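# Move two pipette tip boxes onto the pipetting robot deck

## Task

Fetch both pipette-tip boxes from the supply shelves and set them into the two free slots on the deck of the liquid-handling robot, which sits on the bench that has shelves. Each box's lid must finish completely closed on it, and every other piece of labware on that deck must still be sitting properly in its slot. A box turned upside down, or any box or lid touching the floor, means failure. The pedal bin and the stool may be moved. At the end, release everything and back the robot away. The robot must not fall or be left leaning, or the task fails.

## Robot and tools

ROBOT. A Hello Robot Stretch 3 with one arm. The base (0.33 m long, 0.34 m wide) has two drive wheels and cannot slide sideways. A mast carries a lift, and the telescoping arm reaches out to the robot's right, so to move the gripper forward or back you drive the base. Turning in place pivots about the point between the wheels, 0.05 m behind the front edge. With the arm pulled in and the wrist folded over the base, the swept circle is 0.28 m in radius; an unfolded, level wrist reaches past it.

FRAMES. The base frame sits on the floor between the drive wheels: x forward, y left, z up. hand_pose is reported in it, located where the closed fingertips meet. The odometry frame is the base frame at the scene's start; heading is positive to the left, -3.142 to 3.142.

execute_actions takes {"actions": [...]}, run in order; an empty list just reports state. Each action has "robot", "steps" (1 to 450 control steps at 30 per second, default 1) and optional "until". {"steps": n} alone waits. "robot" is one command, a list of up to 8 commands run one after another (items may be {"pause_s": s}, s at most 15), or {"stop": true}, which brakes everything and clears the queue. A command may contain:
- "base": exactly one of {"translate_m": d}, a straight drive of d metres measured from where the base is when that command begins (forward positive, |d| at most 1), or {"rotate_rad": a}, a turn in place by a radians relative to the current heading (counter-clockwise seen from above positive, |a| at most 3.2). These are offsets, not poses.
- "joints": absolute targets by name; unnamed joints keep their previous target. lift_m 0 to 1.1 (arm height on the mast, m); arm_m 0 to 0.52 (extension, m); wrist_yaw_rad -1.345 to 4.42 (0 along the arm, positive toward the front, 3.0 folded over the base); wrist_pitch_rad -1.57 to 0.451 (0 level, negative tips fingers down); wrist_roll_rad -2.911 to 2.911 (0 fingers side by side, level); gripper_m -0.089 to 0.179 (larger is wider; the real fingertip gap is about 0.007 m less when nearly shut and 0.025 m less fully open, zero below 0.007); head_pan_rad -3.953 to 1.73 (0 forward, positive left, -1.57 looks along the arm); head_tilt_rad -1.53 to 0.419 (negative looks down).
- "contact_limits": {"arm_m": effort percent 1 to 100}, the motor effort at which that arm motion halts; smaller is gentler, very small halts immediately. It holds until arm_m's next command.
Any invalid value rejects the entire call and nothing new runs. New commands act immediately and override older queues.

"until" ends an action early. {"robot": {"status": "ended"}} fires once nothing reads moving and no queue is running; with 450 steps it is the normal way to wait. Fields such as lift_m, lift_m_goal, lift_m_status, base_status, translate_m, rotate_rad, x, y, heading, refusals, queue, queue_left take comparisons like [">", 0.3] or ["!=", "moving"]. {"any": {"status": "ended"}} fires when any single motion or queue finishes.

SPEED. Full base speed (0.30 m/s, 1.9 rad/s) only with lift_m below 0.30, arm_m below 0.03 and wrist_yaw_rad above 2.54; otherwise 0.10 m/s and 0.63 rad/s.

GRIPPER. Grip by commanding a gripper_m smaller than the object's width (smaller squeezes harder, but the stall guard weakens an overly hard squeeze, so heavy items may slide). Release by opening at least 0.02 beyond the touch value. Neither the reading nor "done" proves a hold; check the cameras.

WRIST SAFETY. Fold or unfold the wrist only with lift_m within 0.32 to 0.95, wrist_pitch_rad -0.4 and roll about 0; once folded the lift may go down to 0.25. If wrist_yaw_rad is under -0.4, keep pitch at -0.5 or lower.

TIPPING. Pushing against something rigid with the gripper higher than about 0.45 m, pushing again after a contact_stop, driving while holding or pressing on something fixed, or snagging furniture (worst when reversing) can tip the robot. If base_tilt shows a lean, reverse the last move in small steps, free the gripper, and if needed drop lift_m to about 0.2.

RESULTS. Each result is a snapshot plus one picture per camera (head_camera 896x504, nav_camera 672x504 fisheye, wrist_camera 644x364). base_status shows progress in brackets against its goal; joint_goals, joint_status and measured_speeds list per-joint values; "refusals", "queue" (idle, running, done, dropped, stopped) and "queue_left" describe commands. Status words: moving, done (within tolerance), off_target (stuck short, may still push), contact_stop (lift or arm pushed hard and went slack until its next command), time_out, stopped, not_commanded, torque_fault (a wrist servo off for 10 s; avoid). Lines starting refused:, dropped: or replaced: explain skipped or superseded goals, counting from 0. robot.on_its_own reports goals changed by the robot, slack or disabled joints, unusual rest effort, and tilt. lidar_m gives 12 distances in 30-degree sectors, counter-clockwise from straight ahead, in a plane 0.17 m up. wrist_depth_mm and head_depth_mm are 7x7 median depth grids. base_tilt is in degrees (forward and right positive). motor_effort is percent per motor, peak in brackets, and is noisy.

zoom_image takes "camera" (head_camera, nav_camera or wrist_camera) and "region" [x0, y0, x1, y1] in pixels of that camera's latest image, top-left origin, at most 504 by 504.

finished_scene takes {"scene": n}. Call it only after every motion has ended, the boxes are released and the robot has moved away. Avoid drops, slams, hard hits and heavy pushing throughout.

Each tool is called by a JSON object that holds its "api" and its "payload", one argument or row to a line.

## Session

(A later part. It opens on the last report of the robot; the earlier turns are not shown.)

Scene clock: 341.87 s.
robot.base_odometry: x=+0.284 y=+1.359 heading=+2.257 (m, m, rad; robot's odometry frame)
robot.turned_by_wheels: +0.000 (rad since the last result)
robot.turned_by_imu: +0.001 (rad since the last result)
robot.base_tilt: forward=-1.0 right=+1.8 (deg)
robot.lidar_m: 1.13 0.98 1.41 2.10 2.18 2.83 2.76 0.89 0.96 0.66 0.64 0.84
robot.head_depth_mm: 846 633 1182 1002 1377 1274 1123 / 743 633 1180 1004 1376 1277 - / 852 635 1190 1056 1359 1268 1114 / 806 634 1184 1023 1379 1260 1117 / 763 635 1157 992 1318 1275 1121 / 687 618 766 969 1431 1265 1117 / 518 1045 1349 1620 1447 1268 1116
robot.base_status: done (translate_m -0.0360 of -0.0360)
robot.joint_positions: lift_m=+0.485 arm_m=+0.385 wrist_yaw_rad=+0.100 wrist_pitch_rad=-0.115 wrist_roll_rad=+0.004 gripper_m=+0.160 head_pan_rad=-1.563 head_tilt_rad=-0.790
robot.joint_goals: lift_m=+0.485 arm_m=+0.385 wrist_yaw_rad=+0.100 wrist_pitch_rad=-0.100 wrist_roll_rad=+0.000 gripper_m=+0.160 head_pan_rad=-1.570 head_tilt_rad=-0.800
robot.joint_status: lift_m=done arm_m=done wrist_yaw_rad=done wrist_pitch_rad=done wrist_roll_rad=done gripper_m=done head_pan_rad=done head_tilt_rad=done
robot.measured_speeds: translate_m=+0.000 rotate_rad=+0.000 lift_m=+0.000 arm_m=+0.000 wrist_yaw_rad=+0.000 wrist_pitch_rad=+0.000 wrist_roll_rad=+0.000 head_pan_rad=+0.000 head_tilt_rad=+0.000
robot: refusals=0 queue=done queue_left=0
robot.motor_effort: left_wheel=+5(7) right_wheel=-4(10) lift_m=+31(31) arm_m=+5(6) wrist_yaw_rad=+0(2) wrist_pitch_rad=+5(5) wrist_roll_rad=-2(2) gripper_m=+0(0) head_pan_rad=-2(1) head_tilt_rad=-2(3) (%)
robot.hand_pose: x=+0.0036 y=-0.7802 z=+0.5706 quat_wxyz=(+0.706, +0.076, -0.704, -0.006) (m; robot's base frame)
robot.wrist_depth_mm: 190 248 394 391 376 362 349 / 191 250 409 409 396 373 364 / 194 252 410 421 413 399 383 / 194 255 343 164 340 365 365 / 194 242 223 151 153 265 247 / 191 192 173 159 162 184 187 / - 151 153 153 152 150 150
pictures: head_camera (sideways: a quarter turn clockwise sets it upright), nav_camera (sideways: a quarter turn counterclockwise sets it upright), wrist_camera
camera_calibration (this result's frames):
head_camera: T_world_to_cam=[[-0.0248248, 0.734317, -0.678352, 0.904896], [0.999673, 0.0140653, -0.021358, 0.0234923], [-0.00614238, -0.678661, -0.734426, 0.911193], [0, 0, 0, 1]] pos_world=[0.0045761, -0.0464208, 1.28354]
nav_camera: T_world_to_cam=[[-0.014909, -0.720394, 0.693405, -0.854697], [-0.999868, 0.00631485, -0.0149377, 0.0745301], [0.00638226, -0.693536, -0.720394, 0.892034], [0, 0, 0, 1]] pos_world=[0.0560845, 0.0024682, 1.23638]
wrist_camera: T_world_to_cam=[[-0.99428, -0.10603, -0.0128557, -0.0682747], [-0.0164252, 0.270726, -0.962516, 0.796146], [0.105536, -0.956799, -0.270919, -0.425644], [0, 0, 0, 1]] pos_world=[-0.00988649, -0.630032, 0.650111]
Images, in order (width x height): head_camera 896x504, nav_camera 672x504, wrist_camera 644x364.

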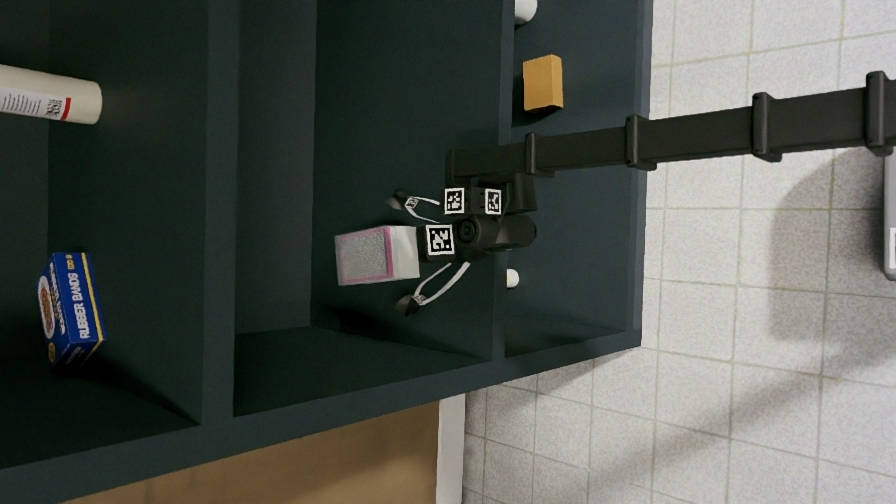

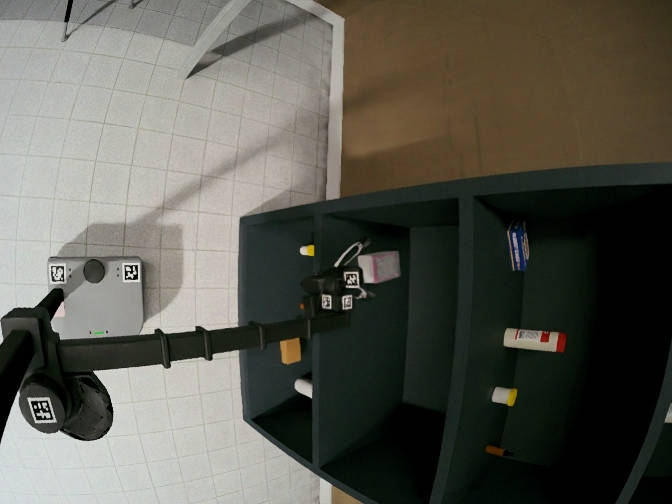

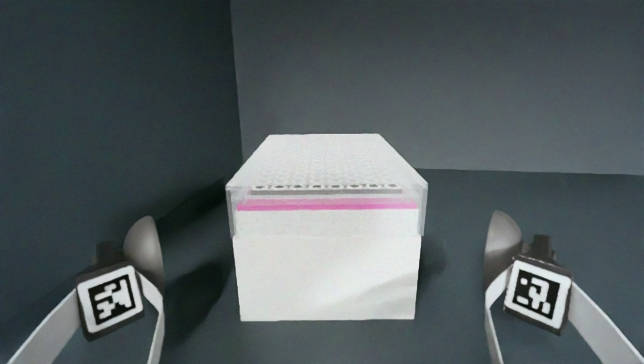

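{"api": "execute_actions", "payload": {
  "actions": [
    {"robot": [{"joints": {"arm_m": 0.408, "lift_m": 0.479}}, {"joints": {"gripper_m": 0.042}}, {"pause_s": 0.3}], "steps": 450, "until": {"robot": {"status": "ended"}}}
  ]
}}

Scene clock: 347.13 s.
robot.base_odometry: x=+0.284 y=+1.359 heading=+2.257 (m, m, rad; robot's odometry frame)
robot.turned_by_wheels: +0.000 (rad since the last result)
robot.turned_by_imu: +0.001 (rad since the last result)
robot.base_tilt: forward=-1.0 right=+2.0 (deg)
robot.lidar_m: 1.13 0.98 1.41 2.10 2.18 2.82 2.77 0.89 0.96 0.66 0.64 0.83
robot.head_depth_mm: 850 635 1179 1002 1366 1261 1117 / 741 634 1186 1000 1373 1263 - / 844 633 1188 1060 1369 1266 1122 / 801 635 1184 1005 1372 1275 1117 / 762 636 1162 999 1312 1262 1112 / 689 618 766 966 1427 1267 1112 / 518 1051 1340 1614 1467 1270 1119
robot.base_status: done (translate_m -0.0360 of -0.0360)
robot.joint_positions: lift_m=+0.479 arm_m=+0.408 wrist_yaw_rad=+0.101 wrist_pitch_rad=-0.115 wrist_roll_rad=+0.004 gripper_m=+0.043 head_pan_rad=-1.563 head_tilt_rad=-0.790
robot.joint_goals: lift_m=+0.479 arm_m=+0.408 wrist_yaw_rad=+0.100 wrist_pitch_rad=-0.100 wrist_roll_rad=+0.000 gripper_m=+0.042 head_pan_rad=-1.570 head_tilt_rad=-0.800
robot.joint_status: lift_m=done arm_m=done wrist_yaw_rad=done wrist_pitch_rad=done wrist_roll_rad=done gripper_m=done head_pan_rad=done head_tilt_rad=done
robot.measured_speeds: translate_m=+0.000 rotate_rad=+0.000 lift_m=+0.000 arm_m=+0.000 wrist_yaw_rad=+0.000 wrist_pitch_rad=+0.000 wrist_roll_rad=+0.000 head_pan_rad=+0.000 head_tilt_rad=+0.000
robot: refusals=0 queue=done queue_left=0
robot.motor_effort: left_wheel=+5(5) right_wheel=-5(5) lift_m=+31(30) arm_m=+5(6) wrist_yaw_rad=-1(1) wrist_pitch_rad=+5(5) wrist_roll_rad=-2(2) gripper_m=-22(100) head_pan_rad=-2(2) head_tilt_rad=-3(4) (%)
robot.hand_pose: x=+0.0039 y=-0.8031 z=+0.5646 quat_wxyz=(+0.706, +0.076, -0.704, -0.005) (m; robot's base frame)
robot.wrist_depth_mm: 190 246 377 369 358 343 335 / 190 248 392 392 375 358 347 / 191 251 404 404 391 376 359 / 192 253 324 145 295 349 348 / 195 229 126 127 126 235 234 / 182 191 131 131 131 182 177 / 146 145 138 137 138 143 142
pictures: head_camera (sideways: a quarter turn clockwise sets it upright), nav_camera (sideways: a quarter turn counterclockwise sets it upright), wrist_camera
camera_calibration (this result's frames):
head_camera: T_world_to_cam=[[-0.0248248, 0.734317, -0.678352, 0.904896], [0.999673, 0.0140653, -0.021358, 0.0234923], [-0.00614238, -0.678661, -0.734426, 0.911193], [0, 0, 0, 1]] pos_world=[0.0045761, -0.0464208, 1.28354]
nav_camera: T_world_to_cam=[[-0.014909, -0.720394, 0.693405, -0.854697], [-0.999868, 0.00631485, -0.0149377, 0.0745301], [0.00638226, -0.693536, -0.720393, 0.892034], [0, 0, 0, 1]] pos_world=[0.0560845, 0.0024682, 1.23638]
wrist_camera: T_world_to_cam=[[-0.994151, -0.10723, -0.012856, -0.0714516], [-0.0167516, 0.270706, -0.962516, 0.796582], [0.10669, -0.956671, -0.270919, -0.449191], [0, 0, 0, 1]] pos_world=[-0.00976534, -0.653029, 0.64411]
Images, in order (width x height): head_camera 896x504, nav_camera 672x504, wrist_camera 644x364.

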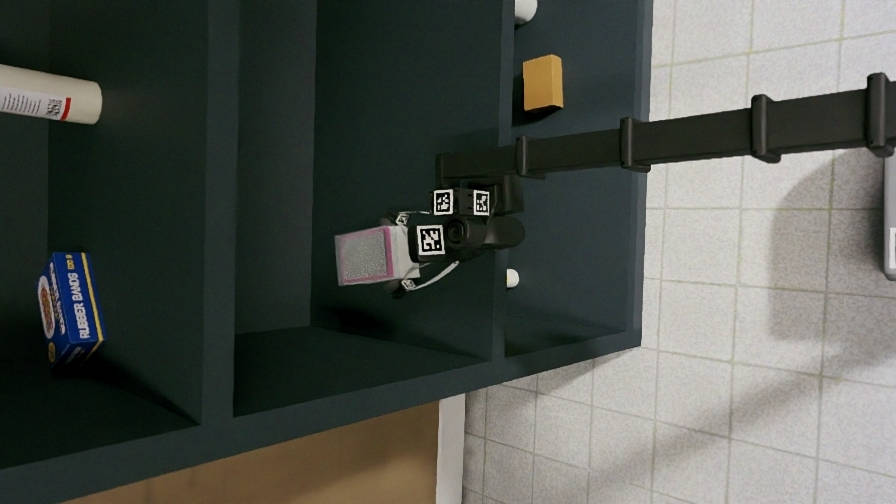

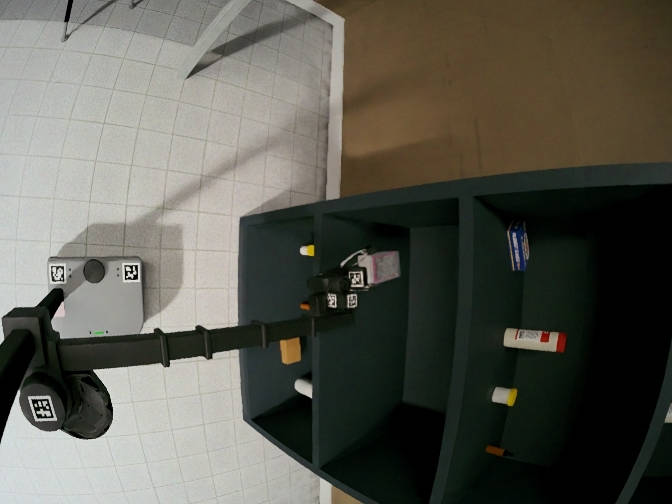

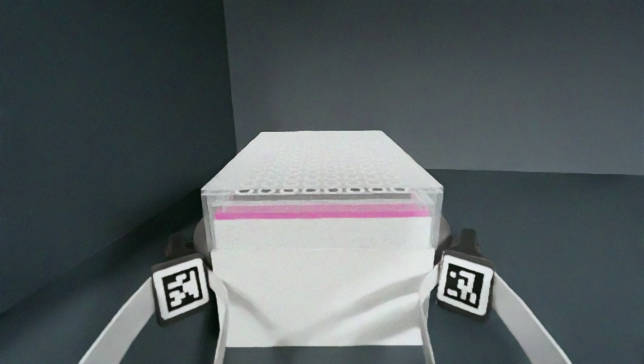

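{"api": "execute_actions", "payload": {
  "actions": [
    {"robot": [{"joints": {"lift_m": 0.51}}, {"joints": {"arm_m": 0.0, "wrist_pitch_rad": 0.0}}, {"base": {"rotate_rad": 0.857}, "joints": {"lift_m": 0.64, "wrist_yaw_rad": -0.065}}, {"base": {"translate_m": 0.583}, "joints": {"lift_m": 0.76}}, {"base": {"rotate_rad": 0.714}, "joints": {"head_tilt_rad": -0.75}}, {"joints": {"arm_m": 0.13}}], "steps": 450, "until": {"robot": {"status": "ended"}}},
    {"steps": 300, "until": {"robot": {"status": "ended"}}}
  ]
}}

Scene clock: 374.17 s.
robot.base_odometry: x=-0.298 y=+1.375 heading=-2.456 (m, m, rad; robot's odometry frame)
robot.turned_by_wheels: +1.571 (rad since the last result)
robot.turned_by_imu: +1.584 (rad since the last result)
robot.base_tilt: forward=-1.1 right=+1.8 (deg)
robot.lidar_m: 2.19 1.75 2.43 3.12 1.47 1.45 1.08 0.82 0.83 0.56 1.15 0.83
robot.head_depth_mm: 1009 1127 795 684 648 - - / 1014 1130 776 670 - 1262 1125 / 1019 1129 783 684 - 1261 1127 / 1020 1130 896 668 1400 1282 1125 / 1014 1132 900 686 1434 1290 1122 / 1014 1141 849 705 1428 1285 1124 / 651 703 796 722 1429 1291 1127
robot.base_status: done (rotate_rad +0.7138 of +0.7140)
robot.joint_positions: lift_m=+0.760 arm_m=+0.130 wrist_yaw_rad=-0.065 wrist_pitch_rad=-0.042 wrist_roll_rad=+0.004 gripper_m=+0.043 head_pan_rad=-1.563 head_tilt_rad=-0.754
robot.joint_goals: lift_m=+0.760 arm_m=+0.130 wrist_yaw_rad=-0.065 wrist_pitch_rad=+0.000 wrist_roll_rad=+0.000 gripper_m=+0.042 head_pan_rad=-1.570 head_tilt_rad=-0.750
robot.joint_status: lift_m=done arm_m=done wrist_yaw_rad=done wrist_pitch_rad=done wrist_roll_rad=done gripper_m=done head_pan_rad=done head_tilt_rad=done
robot.measured_speeds: translate_m=+0.000 rotate_rad=+0.000 lift_m=+0.000 arm_m=+0.000 wrist_yaw_rad=+0.000 wrist_pitch_rad=+0.000 wrist_roll_rad=+0.000 head_pan_rad=+0.000 head_tilt_rad=+0.000
robot: refusals=0 queue=done queue_left=0
robot.motor_effort: left_wheel=-2(8) right_wheel=+4(11) lift_m=+45(45) arm_m=+5(0) wrist_yaw_rad=-1(3) wrist_pitch_rad=+13(13) wrist_roll_rad=-2(2) gripper_m=-21(21) head_pan_rad=-3(3) head_tilt_rad=+2(8) (%)
robot.hand_pose: x=-0.0379 y=-0.5291 z=+0.8637 quat_wxyz=(+0.705, -0.008, -0.708, -0.038) (m; robot's base frame)
robot.wrist_depth_mm: 342 762 767 769 760 765 771 / 341 796 806 774 795 772 768 / 333 821 737 741 729 825 804 / 343 735 718 180 350 352 688 / 351 412 132 131 131 236 422 / 296 221 132 131 131 173 168 / 168 168 197 133 135 165 155
pictures: head_camera (sideways: a quarter turn clockwise sets it upright), nav_camera (sideways: a quarter turn counterclockwise sets it upright), wrist_camera
camera_calibration (this result's frames):
head_camera: T_world_to_cam=[[-0.0246277, 0.709523, -0.704252, 0.938646], [0.999679, 0.013286, -0.0215734, 0.0237736], [-0.00595016, -0.704557, -0.709622, 0.878934], [0, 0, 0, 1]] pos_world=[0.00458047, -0.0470479, 1.28527]
nav_camera: T_world_to_cam=[[-0.01511, -0.695069, 0.718784, -0.887771], [-0.999864, 0.00577968, -0.0154298, 0.0751715], [0.0065704, -0.71892, -0.695062, 0.859087], [0, 0, 0, 1]] pos_world=[0.0561025, 0.000118391, 1.23639]
wrist_camera: T_world_to_cam=[[-0.998301, 0.0569513, -0.0123361, 0.00649317], [0.0234325, 0.198512, -0.979818, 0.987866], [-0.0533531, -0.978443, -0.199509, -0.180803], [0, 0, 0, 1]] pos_world=[-0.0263124, -0.373378, 0.931938]
Images, in order (width x height): head_camera 896x504, nav_camera 672x504, wrist_camera 644x364.

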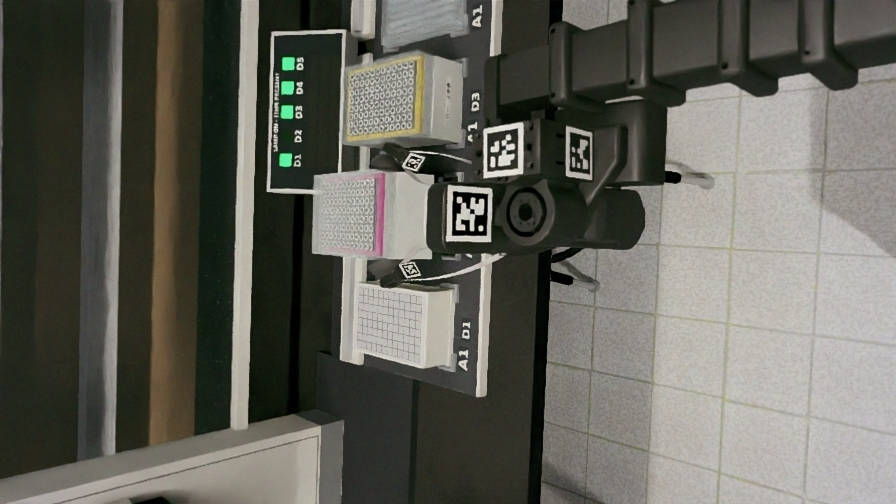

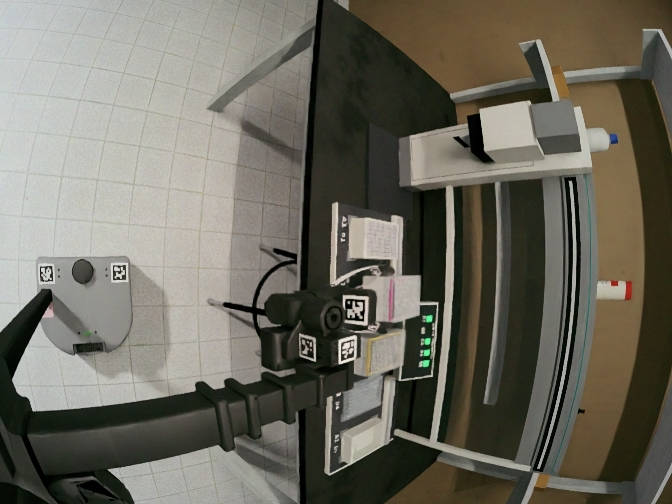

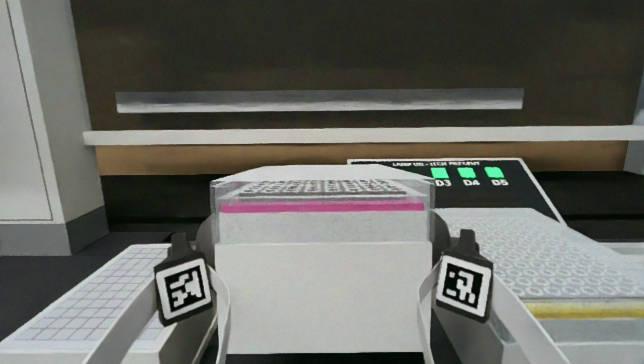

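{"api": "execute_actions", "payload": {
  "actions": [
    {"robot": [{"joints": {"arm_m": 0.142}, "base": {"translate_m": -0.004}}, {"joints": {"lift_m": 0.725}}], "steps": 300, "until": {"robot": {"status": "ended"}}}
  ]
}}

{"api": "zoom_image", "payload": {
  "camera": "head_camera",
  "region": [320, 110, 520, 330]
}}

Scene clock: 383.40 s.
robot.base_odometry: x=-0.295 y=+1.378 heading=-2.456 (m, m, rad; robot's odometry frame)
robot.turned_by_wheels: +0.000 (rad since the last result)
robot.turned_by_imu: +0.001 (rad since the last result)
robot.base_tilt: forward=-0.9 right=+1.9 (deg)
robot.lidar_m: 2.18 1.75 2.42 3.13 1.47 1.44 1.07 0.82 0.83 0.56 1.15 0.83
robot.head_depth_mm: 1004 1126 794 686 647 1310 - / 1010 1140 773 669 - 1268 1125 / 1011 1134 783 666 - 1249 1131 / 1018 1131 896 666 1394 1285 1131 / 1018 1135 902 685 1436 1289 1121 / 1014 1141 849 702 1420 1296 1126 / 996 707 797 723 1427 1281 1127
robot.base_status: done (translate_m -0.0040 of -0.0040)
robot.joint_positions: lift_m=+0.725 arm_m=+0.142 wrist_yaw_rad=-0.065 wrist_pitch_rad=-0.042 wrist_roll_rad=+0.004 gripper_m=+0.043 head_pan_rad=-1.563 head_tilt_rad=-0.754
robot.joint_goals: lift_m=+0.725 arm_m=+0.142 wrist_yaw_rad=-0.065 wrist_pitch_rad=+0.000 wrist_roll_rad=+0.000 gripper_m=+0.042 head_pan_rad=-1.570 head_tilt_rad=-0.750
robot.joint_status: lift_m=done arm_m=done wrist_yaw_rad=done wrist_pitch_rad=done wrist_roll_rad=done gripper_m=done head_pan_rad=done head_tilt_rad=done
robot.measured_speeds: translate_m=+0.000 rotate_rad=+0.000 lift_m=+0.000 arm_m=+0.000 wrist_yaw_rad=+0.000 wrist_pitch_rad=+0.000 wrist_roll_rad=+0.000 head_pan_rad=+0.000 head_tilt_rad=+0.000
robot: refusals=0 queue=done queue_left=0
robot.motor_effort: left_wheel=-2(7) right_wheel=+4(5) lift_m=+32(46) arm_m=+5(3) wrist_yaw_rad=-1(0) wrist_pitch_rad=+12(13) wrist_roll_rad=-2(2) gripper_m=-21(21) head_pan_rad=-3(2) head_tilt_rad=+1(3) (%)
robot.hand_pose: x=-0.0379 y=-0.5411 z=+0.8292 quat_wxyz=(+0.705, -0.008, -0.708, -0.038) (m; robot's base frame)
robot.wrist_depth_mm: 342 752 765 749 762 763 748 / 349 774 718 721 701 757 779 / 344 819 805 790 355 351 793 / 337 587 581 179 302 242 547 / 322 210 131 132 131 161 146 / 151 155 131 132 131 136 136 / 141 158 163 134 134 159 139
pictures: head_camera (sideways: a quarter turn clockwise sets it upright), nav_camera (sideways: a quarter turn counterclockwise sets it upright), wrist_camera
camera_calibration (this result's frames):
head_camera: T_world_to_cam=[[-0.024628, 0.709523, -0.704252, 0.938646], [0.999679, 0.0132863, -0.0215734, 0.0237736], [-0.00594991, -0.704557, -0.709622, 0.878933], [0, 0, 0, 1]] pos_world=[0.00458049, -0.0470479, 1.28527]
nav_camera: T_world_to_cam=[[-0.0151097, -0.695069, 0.718785, -0.887771], [-0.999864, 0.00577932, -0.0154298, 0.0751715], [0.00657065, -0.71892, -0.695062, 0.859086], [0, 0, 0, 1]] pos_world=[0.0561025, 0.000118394, 1.23639]
wrist_camera: T_world_to_cam=[[-0.9983, 0.0569679, -0.0123357, 0.00675494], [0.0234324, 0.198457, -0.979829, 0.956408], [-0.0533707, -0.978453, -0.199455, -0.199483], [0, 0, 0, 1]] pos_world=[-0.026314, -0.385375, 0.897413]
Images, in order (width x height): head_camera 896x504, nav_camera 672x504, wrist_camera 644x364.

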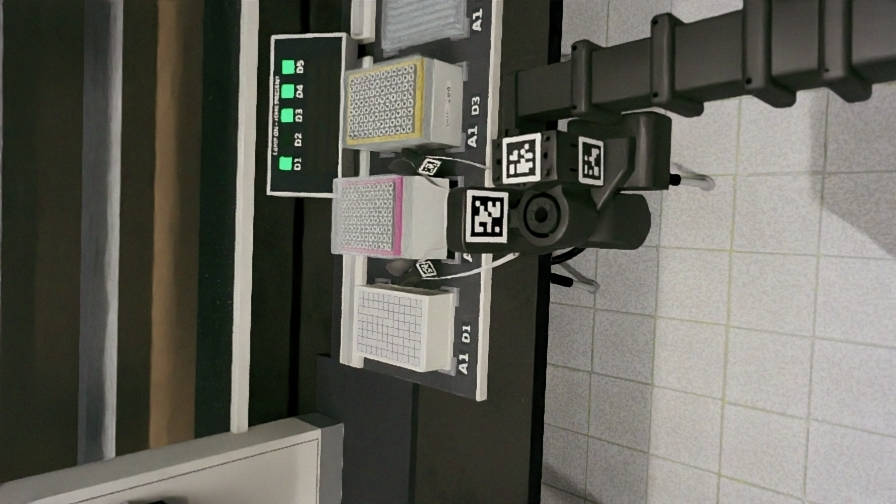

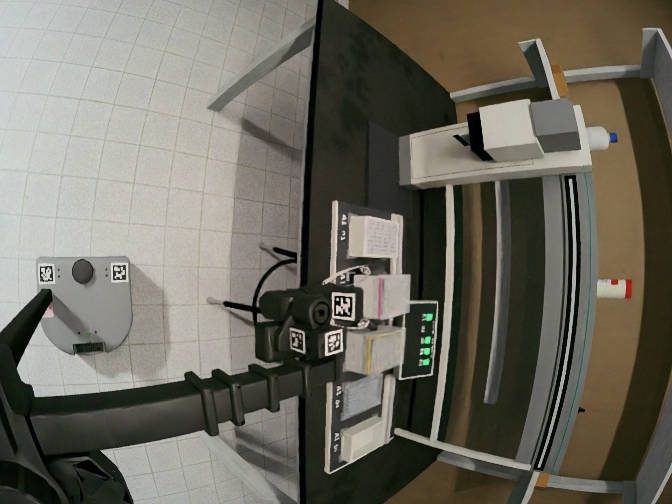

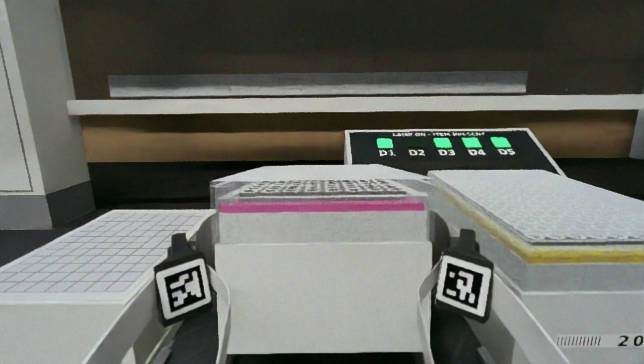

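Region (320, 110, 520, 330) of head_camera's 896x504 image, scaled by 2.291, with more detail than that image has; it fills the left 458 columns of this view, and the rest is white.

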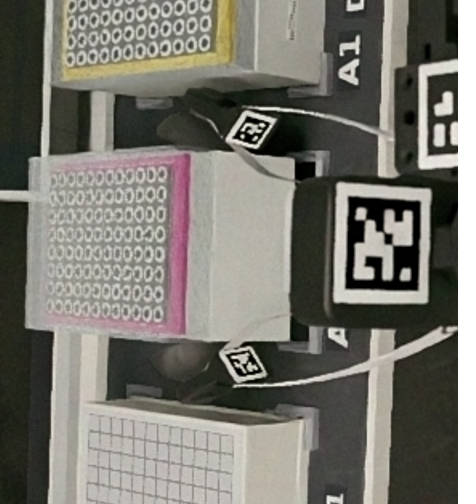

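{"api": "execute_actions", "payload": {
  "actions": [
    {"robot": [{"joints": {"arm_m": 0.145}}, {"joints": {"lift_m": 0.700}}], "steps": 300, "until": {"robot": {"status": "ended"}}}
  ]
}}

{"api": "zoom_image", "payload": {
  "camera": "head_camera",
  "region": [320, 110, 520, 330]
}}

Scene clock: 391.40 s.
robot.base_odometry: x=-0.295 y=+1.378 heading=-2.456 (m, m, rad; robot's odometry frame)
robot.turned_by_wheels: +0.000 (rad since the last result)
robot.turned_by_imu: +0.001 (rad since the last result)
robot.base_tilt: forward=-1.0 right=+2.0 (deg)
robot.lidar_m: 2.18 1.75 2.43 3.12 1.47 1.45 1.07 0.82 0.83 0.56 1.15 0.83
robot.head_depth_mm: 1006 1134 797 684 1397 1309 - / 1009 1129 774 669 - 1238 1126 / 1016 1134 787 669 - 1258 1126 / 1020 1131 894 672 1400 1281 1121 / 1015 1131 898 685 1429 1288 1119 / 1016 1139 845 702 1439 1287 1129 / 1003 709 795 721 1433 1291 1124
robot.base_status: done (translate_m -0.0040 of -0.0040)
robot.joint_positions: lift_m=+0.700 arm_m=+0.145 wrist_yaw_rad=-0.065 wrist_pitch_rad=-0.018 wrist_roll_rad=+0.004 gripper_m=+0.043 head_pan_rad=-1.563 head_tilt_rad=-0.754
robot.joint_goals: lift_m=+0.700 arm_m=+0.145 wrist_yaw_rad=-0.065 wrist_pitch_rad=+0.000 wrist_roll_rad=+0.000 gripper_m=+0.042 head_pan_rad=-1.570 head_tilt_rad=-0.750
robot.joint_status: lift_m=done arm_m=done wrist_yaw_rad=done wrist_pitch_rad=done wrist_roll_rad=done gripper_m=done head_pan_rad=done head_tilt_rad=done
robot.measured_speeds: translate_m=+0.000 rotate_rad=+0.000 lift_m=+0.000 arm_m=+0.000 wrist_yaw_rad=+0.000 wrist_pitch_rad=+0.000 wrist_roll_rad=+0.000 head_pan_rad=+0.000 head_tilt_rad=+0.000
robot: refusals=0 queue=done queue_left=0
robot.motor_effort: left_wheel=-2(2) right_wheel=+4(4) lift_m=+28(32) arm_m=+5(8) wrist_yaw_rad=+0(1) wrist_pitch_rad=+6(12) wrist_roll_rad=-2(2) gripper_m=-21(21) head_pan_rad=-3(2) head_tilt_rad=+2(3) (%)
robot.hand_pose: x=-0.0381 y=-0.5448 z=+0.8103 quat_wxyz=(+0.705, -0.016, -0.708, -0.030) (m; robot's base frame)
robot.wrist_depth_mm: 350 753 761 769 758 752 747 / 345 705 705 702 699 760 771 / 347 814 826 794 341 336 818 / 328 552 547 155 235 184 163 / 164 172 129 130 129 147 128 / 132 136 132 132 132 132 130 / 137 141 137 136 136 142 135
pictures: head_camera (sideways: a quarter turn clockwise sets it upright), nav_camera (sideways: a quarter turn counterclockwise sets it upright), wrist_camera
camera_calibration (this result's frames):
head_camera: T_world_to_cam=[[-0.0246273, 0.709443, -0.704332, 0.938751], [0.999679, 0.0132839, -0.021574, 0.0237745], [-0.00594929, -0.704638, -0.709542, 0.878829], [0, 0, 0, 1]] pos_world=[0.00458051, -0.0470498, 1.28527]
nav_camera: T_world_to_cam=[[-0.0151104, -0.694987, 0.718863, -0.887873], [-0.999864, 0.00577757, -0.0154313, 0.0751735], [0.00657126, -0.718999, -0.69498, 0.85898], [0, 0, 0, 1]] pos_world=[0.0561026, 0.000110965, 1.23639]
wrist_camera: T_world_to_cam=[[-0.998277, 0.0573963, -0.0121582, 0.00659465], [0.0220727, 0.175411, -0.984248, 0.929642], [-0.0543595, -0.982821, -0.176376, -0.228028], [0, 0, 0, 1]] pos_world=[-0.0263319, -0.387559, 0.87486]
Images, in order (width x height): head_camera 896x504, nav_camera 672x504, wrist_camera 644x364.

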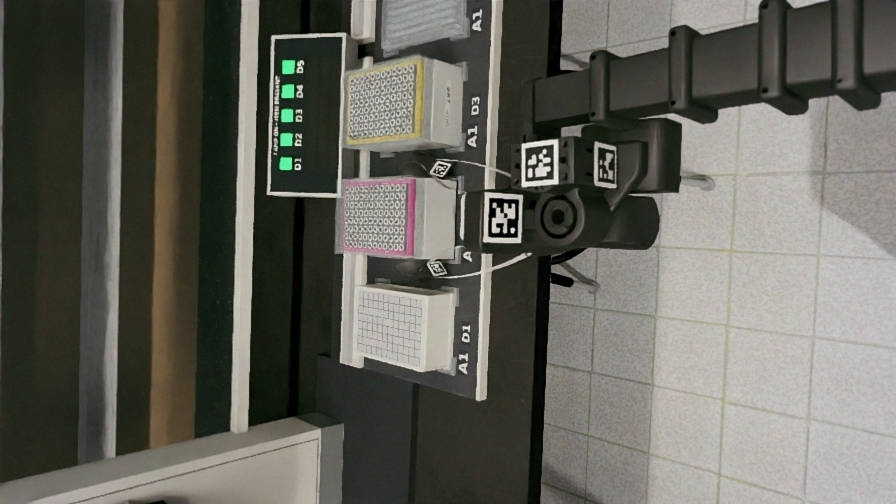

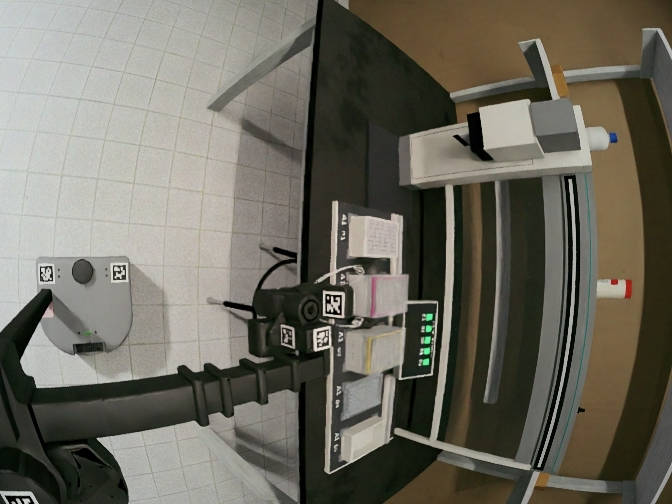

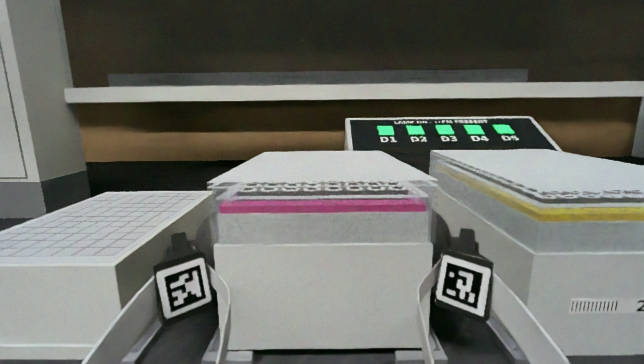

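Region (320, 110, 520, 330) of head_camera's 896x504 image, scaled by 2.291, with more detail than that image has; it fills the left 458 columns of this view, and the rest is white.

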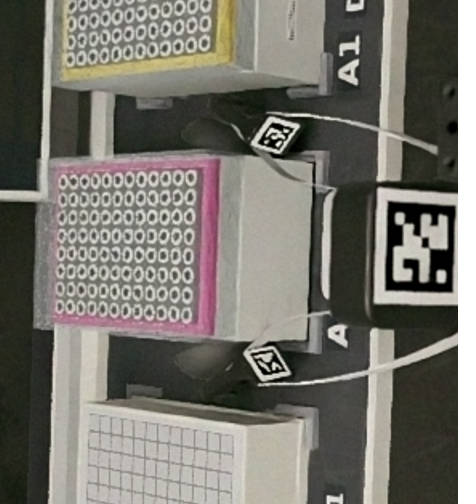

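{"api": "execute_actions", "payload": {
  "actions": [
    {"robot": [{"joints": {"gripper_m": 0.122}}, {"joints": {"lift_m": 0.706}}, {"joints": {"arm_m": 0.0}}], "steps": 300, "until": {"robot": {"status": "ended"}}}
  ]
}}

{"api": "zoom_image", "payload": {
  "camera": "wrist_camera",
  "region": [80, 100, 580, 280]
}}

{"api": "zoom_image", "payload": {
  "camera": "head_camera",
  "region": [320, 40, 520, 330]
}}

Scene clock: 402.67 s.
robot.base_odometry: x=-0.295 y=+1.378 heading=-2.456 (m, m, rad; robot's odometry frame)
robot.turned_by_wheels: +0.000 (rad since the last result)
robot.turned_by_imu: +0.001 (rad since the last result)
robot.base_tilt: forward=-1.0 right=+1.9 (deg)
robot.lidar_m: 2.18 1.76 2.43 3.13 1.47 1.44 1.07 0.82 0.83 0.56 1.16 0.83
robot.head_depth_mm: 1002 1127 795 684 1395 1320 - / 1007 1133 777 668 1313 1316 - / 1016 1124 786 671 1387 - - / 1010 1131 895 674 1427 1271 1116 / 1022 1130 898 684 1430 1281 1123 / 1019 1135 845 702 1423 1293 1128 / 998 707 795 720 1431 1284 1126
robot.base_status: done (translate_m -0.0040 of -0.0040)
robot.joint_positions: lift_m=+0.706 arm_m=+0.000 wrist_yaw_rad=-0.064 wrist_pitch_rad=-0.020 wrist_roll_rad=+0.004 gripper_m=+0.122 head_pan_rad=-1.563 head_tilt_rad=-0.754
robot.joint_goals: lift_m=+0.706 arm_m=+0.000 wrist_yaw_rad=-0.065 wrist_pitch_rad=+0.000 wrist_roll_rad=+0.000 gripper_m=+0.122 head_pan_rad=-1.570 head_tilt_rad=-0.750
robot.joint_status: lift_m=done arm_m=done wrist_yaw_rad=done wrist_pitch_rad=done wrist_roll_rad=done gripper_m=done head_pan_rad=done head_tilt_rad=done
robot.measured_speeds: translate_m=+0.000 rotate_rad=+0.000 lift_m=+0.000 arm_m=+0.000 wrist_yaw_rad=+0.000 wrist_pitch_rad=+0.000 wrist_roll_rad=+0.000 head_pan_rad=+0.000 head_tilt_rad=+0.000
robot: refusals=0 queue=done queue_left=0
robot.motor_effort: left_wheel=-2(3) right_wheel=+4(3) lift_m=+44(46) arm_m=-6(5) wrist_yaw_rad=+0(5) wrist_pitch_rad=+6(7) wrist_roll_rad=-2(2) gripper_m=+0(92) head_pan_rad=-2(2) head_tilt_rad=+2(2) (%)
robot.hand_pose: x=-0.0379 y=-0.4005 z=+0.8153 quat_wxyz=(+0.705, -0.016, -0.708, -0.030) (m; robot's base frame)
robot.wrist_depth_mm: 423 903 866 906 896 870 898 / 442 490 911 893 897 920 885 / 450 503 958 914 470 959 952 / 464 447 359 271 278 274 390 / 328 273 275 275 271 275 283 / 230 240 228 225 225 - 222 / 186 185 185 185 184 184 184
pictures: head_camera (sideways: a quarter turn clockwise sets it upright), nav_camera (sideways: a quarter turn counterclockwise sets it upright), wrist_camera
camera_calibration (this result's frames):
head_camera: T_world_to_cam=[[-0.0246272, 0.709434, -0.704341, 0.938762], [0.999679, 0.0132835, -0.0215741, 0.0237746], [-0.00594931, -0.704646, -0.709534, 0.878818], [0, 0, 0, 1]] pos_world=[0.0045805, -0.04705, 1.28527]
nav_camera: T_world_to_cam=[[-0.0151105, -0.694978, 0.718872, -0.887885], [-0.999864, 0.0057775, -0.0154314, 0.0751737], [0.00657124, -0.719008, -0.694971, 0.858969], [0, 0, 0, 1]] pos_world=[0.0561026, 0.000110147, 1.23639]
wrist_camera: T_world_to_cam=[[-0.998325, 0.0565536, -0.0121675, -0.00173638], [0.0220255, 0.177115, -0.983944, 0.909687], [-0.0534905, -0.982564, -0.178064, -0.0837729], [0, 0, 0, 1]] pos_world=[-0.0262509, -0.243333, 0.880142]
Images, in order (width x height): head_camera 896x504, nav_camera 672x504, wrist_camera 644x364.

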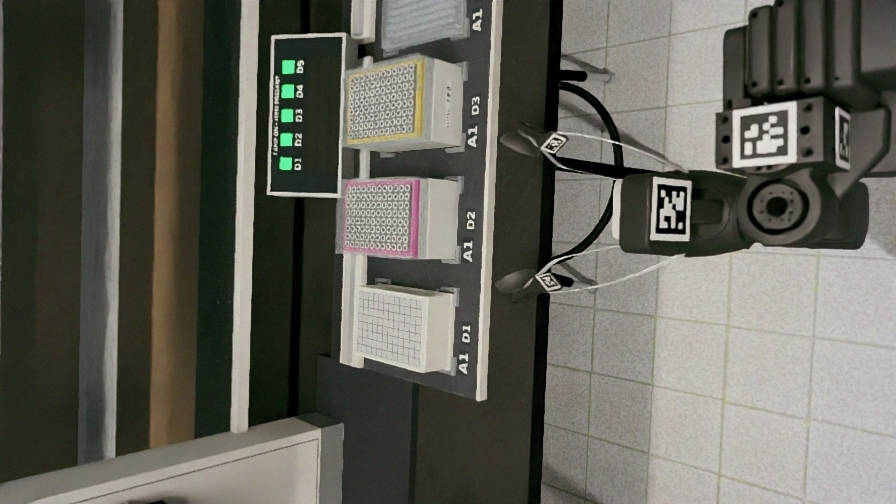

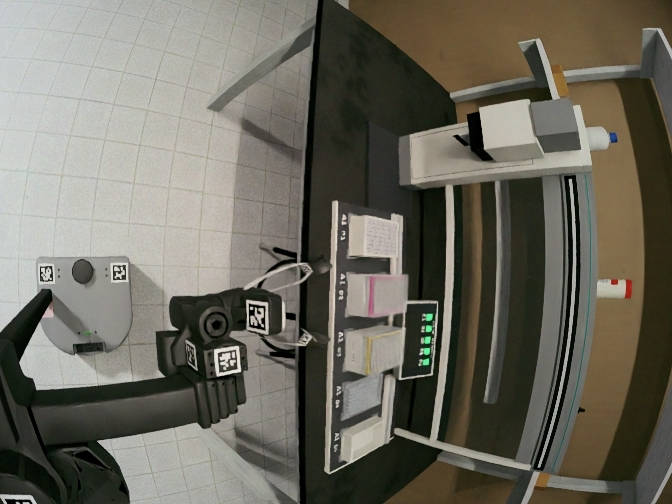

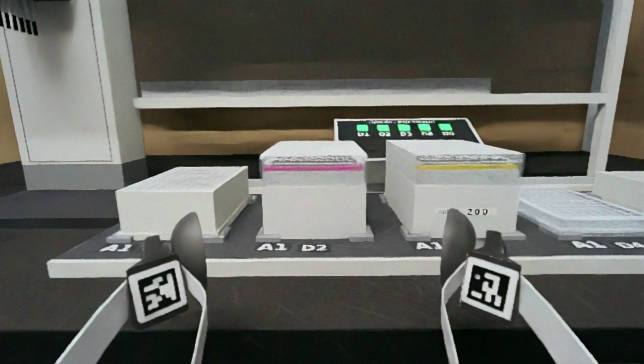

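Region (80, 100, 580, 280) of wrist_camera's 644x364 image, scaled by 1.008; it fills the top 181 rows of this view, and the rest is white.

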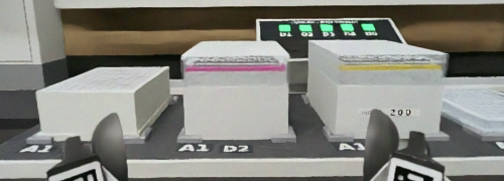

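Region (320, 40, 520, 330) of head_camera's 896x504 image, scaled by 1.738, with more detail than that image has; it fills the left 348 columns of this view, and the rest is white.

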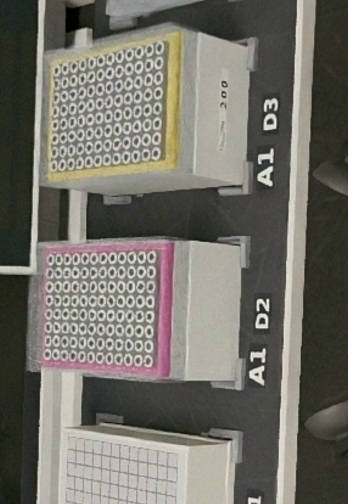

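{"api": "execute_actions", "payload": {
  "actions": [
    {"robot": {"joints": {"wrist_yaw_rad": 1.5}}, "steps": 150, "until": {"robot": {"status": "ended"}}}
  ]
}}

{"api": "finished_scene", "payload": {
  "scene": 1
}}

Scene clock: 407.40 s.
robot.base_odometry: x=-0.295 y=+1.378 heading=-2.456 (m, m, rad; robot's odometry frame)
robot.turned_by_wheels: +0.000 (rad since the last result)
robot.turned_by_imu: +0.001 (rad since the last result)
robot.base_tilt: forward=-1.0 right=+1.9 (deg)
robot.lidar_m: 2.18 1.76 2.43 3.13 1.47 1.44 1.07 0.82 0.83 0.56 1.15 0.83
robot.head_depth_mm: 1003 1125 794 686 1398 1309 - / 1013 1136 775 666 1189 1307 1090 / 1019 1130 789 671 1401 1329 1087 / 1013 1129 894 671 1395 1314 1094 / 1014 1134 900 683 1432 1307 - / 1016 1145 850 704 1440 1309 - / 995 705 797 723 1426 1299 1127
robot.base_status: done (translate_m -0.0040 of -0.0040)
robot.joint_positions: lift_m=+0.706 arm_m=+0.000 wrist_yaw_rad=+1.498 wrist_pitch_rad=-0.020 wrist_roll_rad=+0.004 gripper_m=+0.122 head_pan_rad=-1.563 head_tilt_rad=-0.754
robot.joint_goals: lift_m=+0.706 arm_m=+0.000 wrist_yaw_rad=+1.500 wrist_pitch_rad=+0.000 wrist_roll_rad=+0.000 gripper_m=+0.122 head_pan_rad=-1.570 head_tilt_rad=-0.750
robot.joint_status: lift_m=done arm_m=done wrist_yaw_rad=done wrist_pitch_rad=done wrist_roll_rad=done gripper_m=done head_pan_rad=done head_tilt_rad=done
robot.measured_speeds: translate_m=+0.000 rotate_rad=+0.000 lift_m=+0.000 arm_m=+0.000 wrist_yaw_rad=+0.000 wrist_pitch_rad=+0.000 wrist_roll_rad=+0.000 head_pan_rad=+0.000 head_tilt_rad=+0.000
robot: refusals=0 queue=done queue_left=0
robot.motor_effort: left_wheel=-2(2) right_wheel=+3(3) lift_m=+44(44) arm_m=-6(6) wrist_yaw_rad=+1(0) wrist_pitch_rad=+6(6) wrist_roll_rad=-2(2) gripper_m=+0(0) head_pan_rad=-1(2) head_tilt_rad=+2(2) (%)
robot.hand_pose: x=+0.2337 y=-0.1639 z=+0.8153 quat_wxyz=(+0.522, +0.488, -0.514, +0.475) (m; robot's base frame)
robot.wrist_depth_mm: - - - - - - - / - - - - - - - / - - - - - - - / - - - - - 600 531 / - - - - - 549 343 / - - - - - - 378 / - - - - - - -
pictures: head_camera (sideways: a quarter turn clockwise sets it upright), nav_camera (sideways: a quarter turn counterclockwise sets it upright), wrist_camera
camera_calibration (this result's frames):
head_camera: T_world_to_cam=[[-0.0246272, 0.709434, -0.704341, 0.938762], [0.999679, 0.0132835, -0.0215741, 0.0237746], [-0.00594931, -0.704647, -0.709534, 0.878818], [0, 0, 0, 1]] pos_world=[0.0045805, -0.04705, 1.28527]
nav_camera: T_world_to_cam=[[-0.0151105, -0.694978, 0.718872, -0.887885], [-0.999864, 0.0057775, -0.0154315, 0.0751737], [0.00657124, -0.719008, -0.694971, 0.858969], [0, 0, 0, 1]] pos_world=[0.0561026, 0.000110139, 1.23639]
wrist_camera: T_world_to_cam=[[-0.0646963, -0.997831, -0.0121672, -0.134954], [-0.17693, 0.0234694, -0.983944, 0.883105], [0.982095, -0.0615048, -0.178064, 0.0722138], [0, 0, 0, 1]] pos_world=[0.0765956, -0.150946, 0.880142]
Images, in order (width x height): head_camera 896x504, nav_camera 672x504, wrist_camera 644x364.

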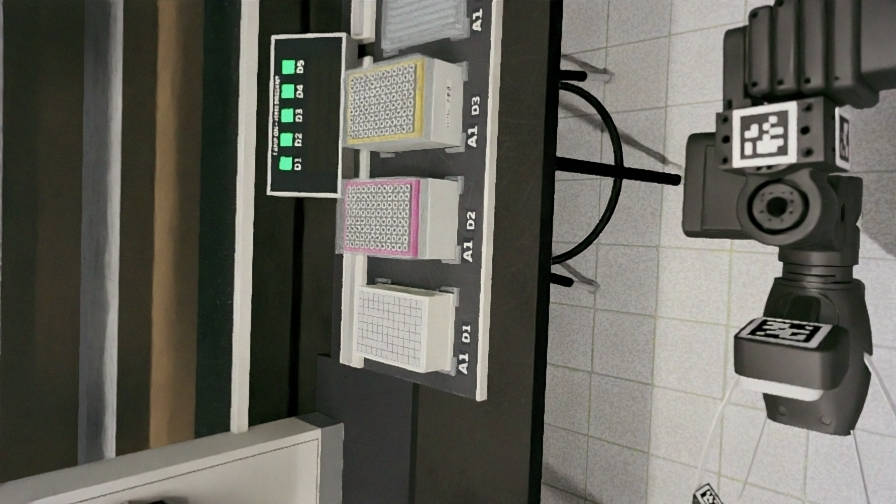

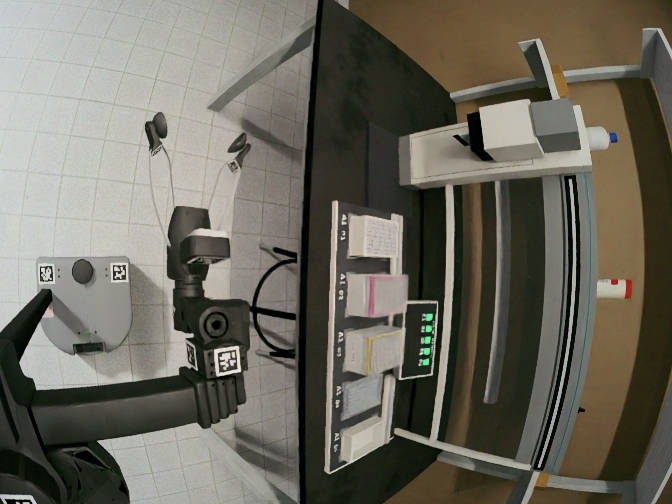

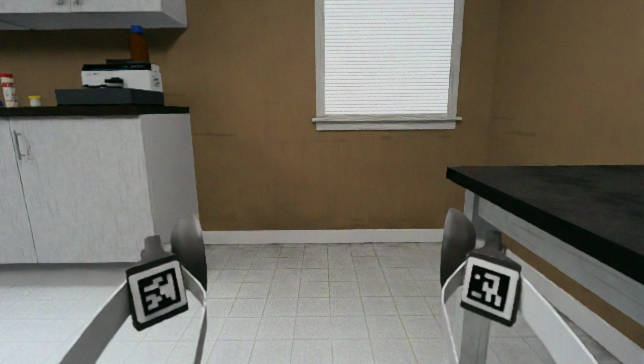

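The scene is finished: the task was done.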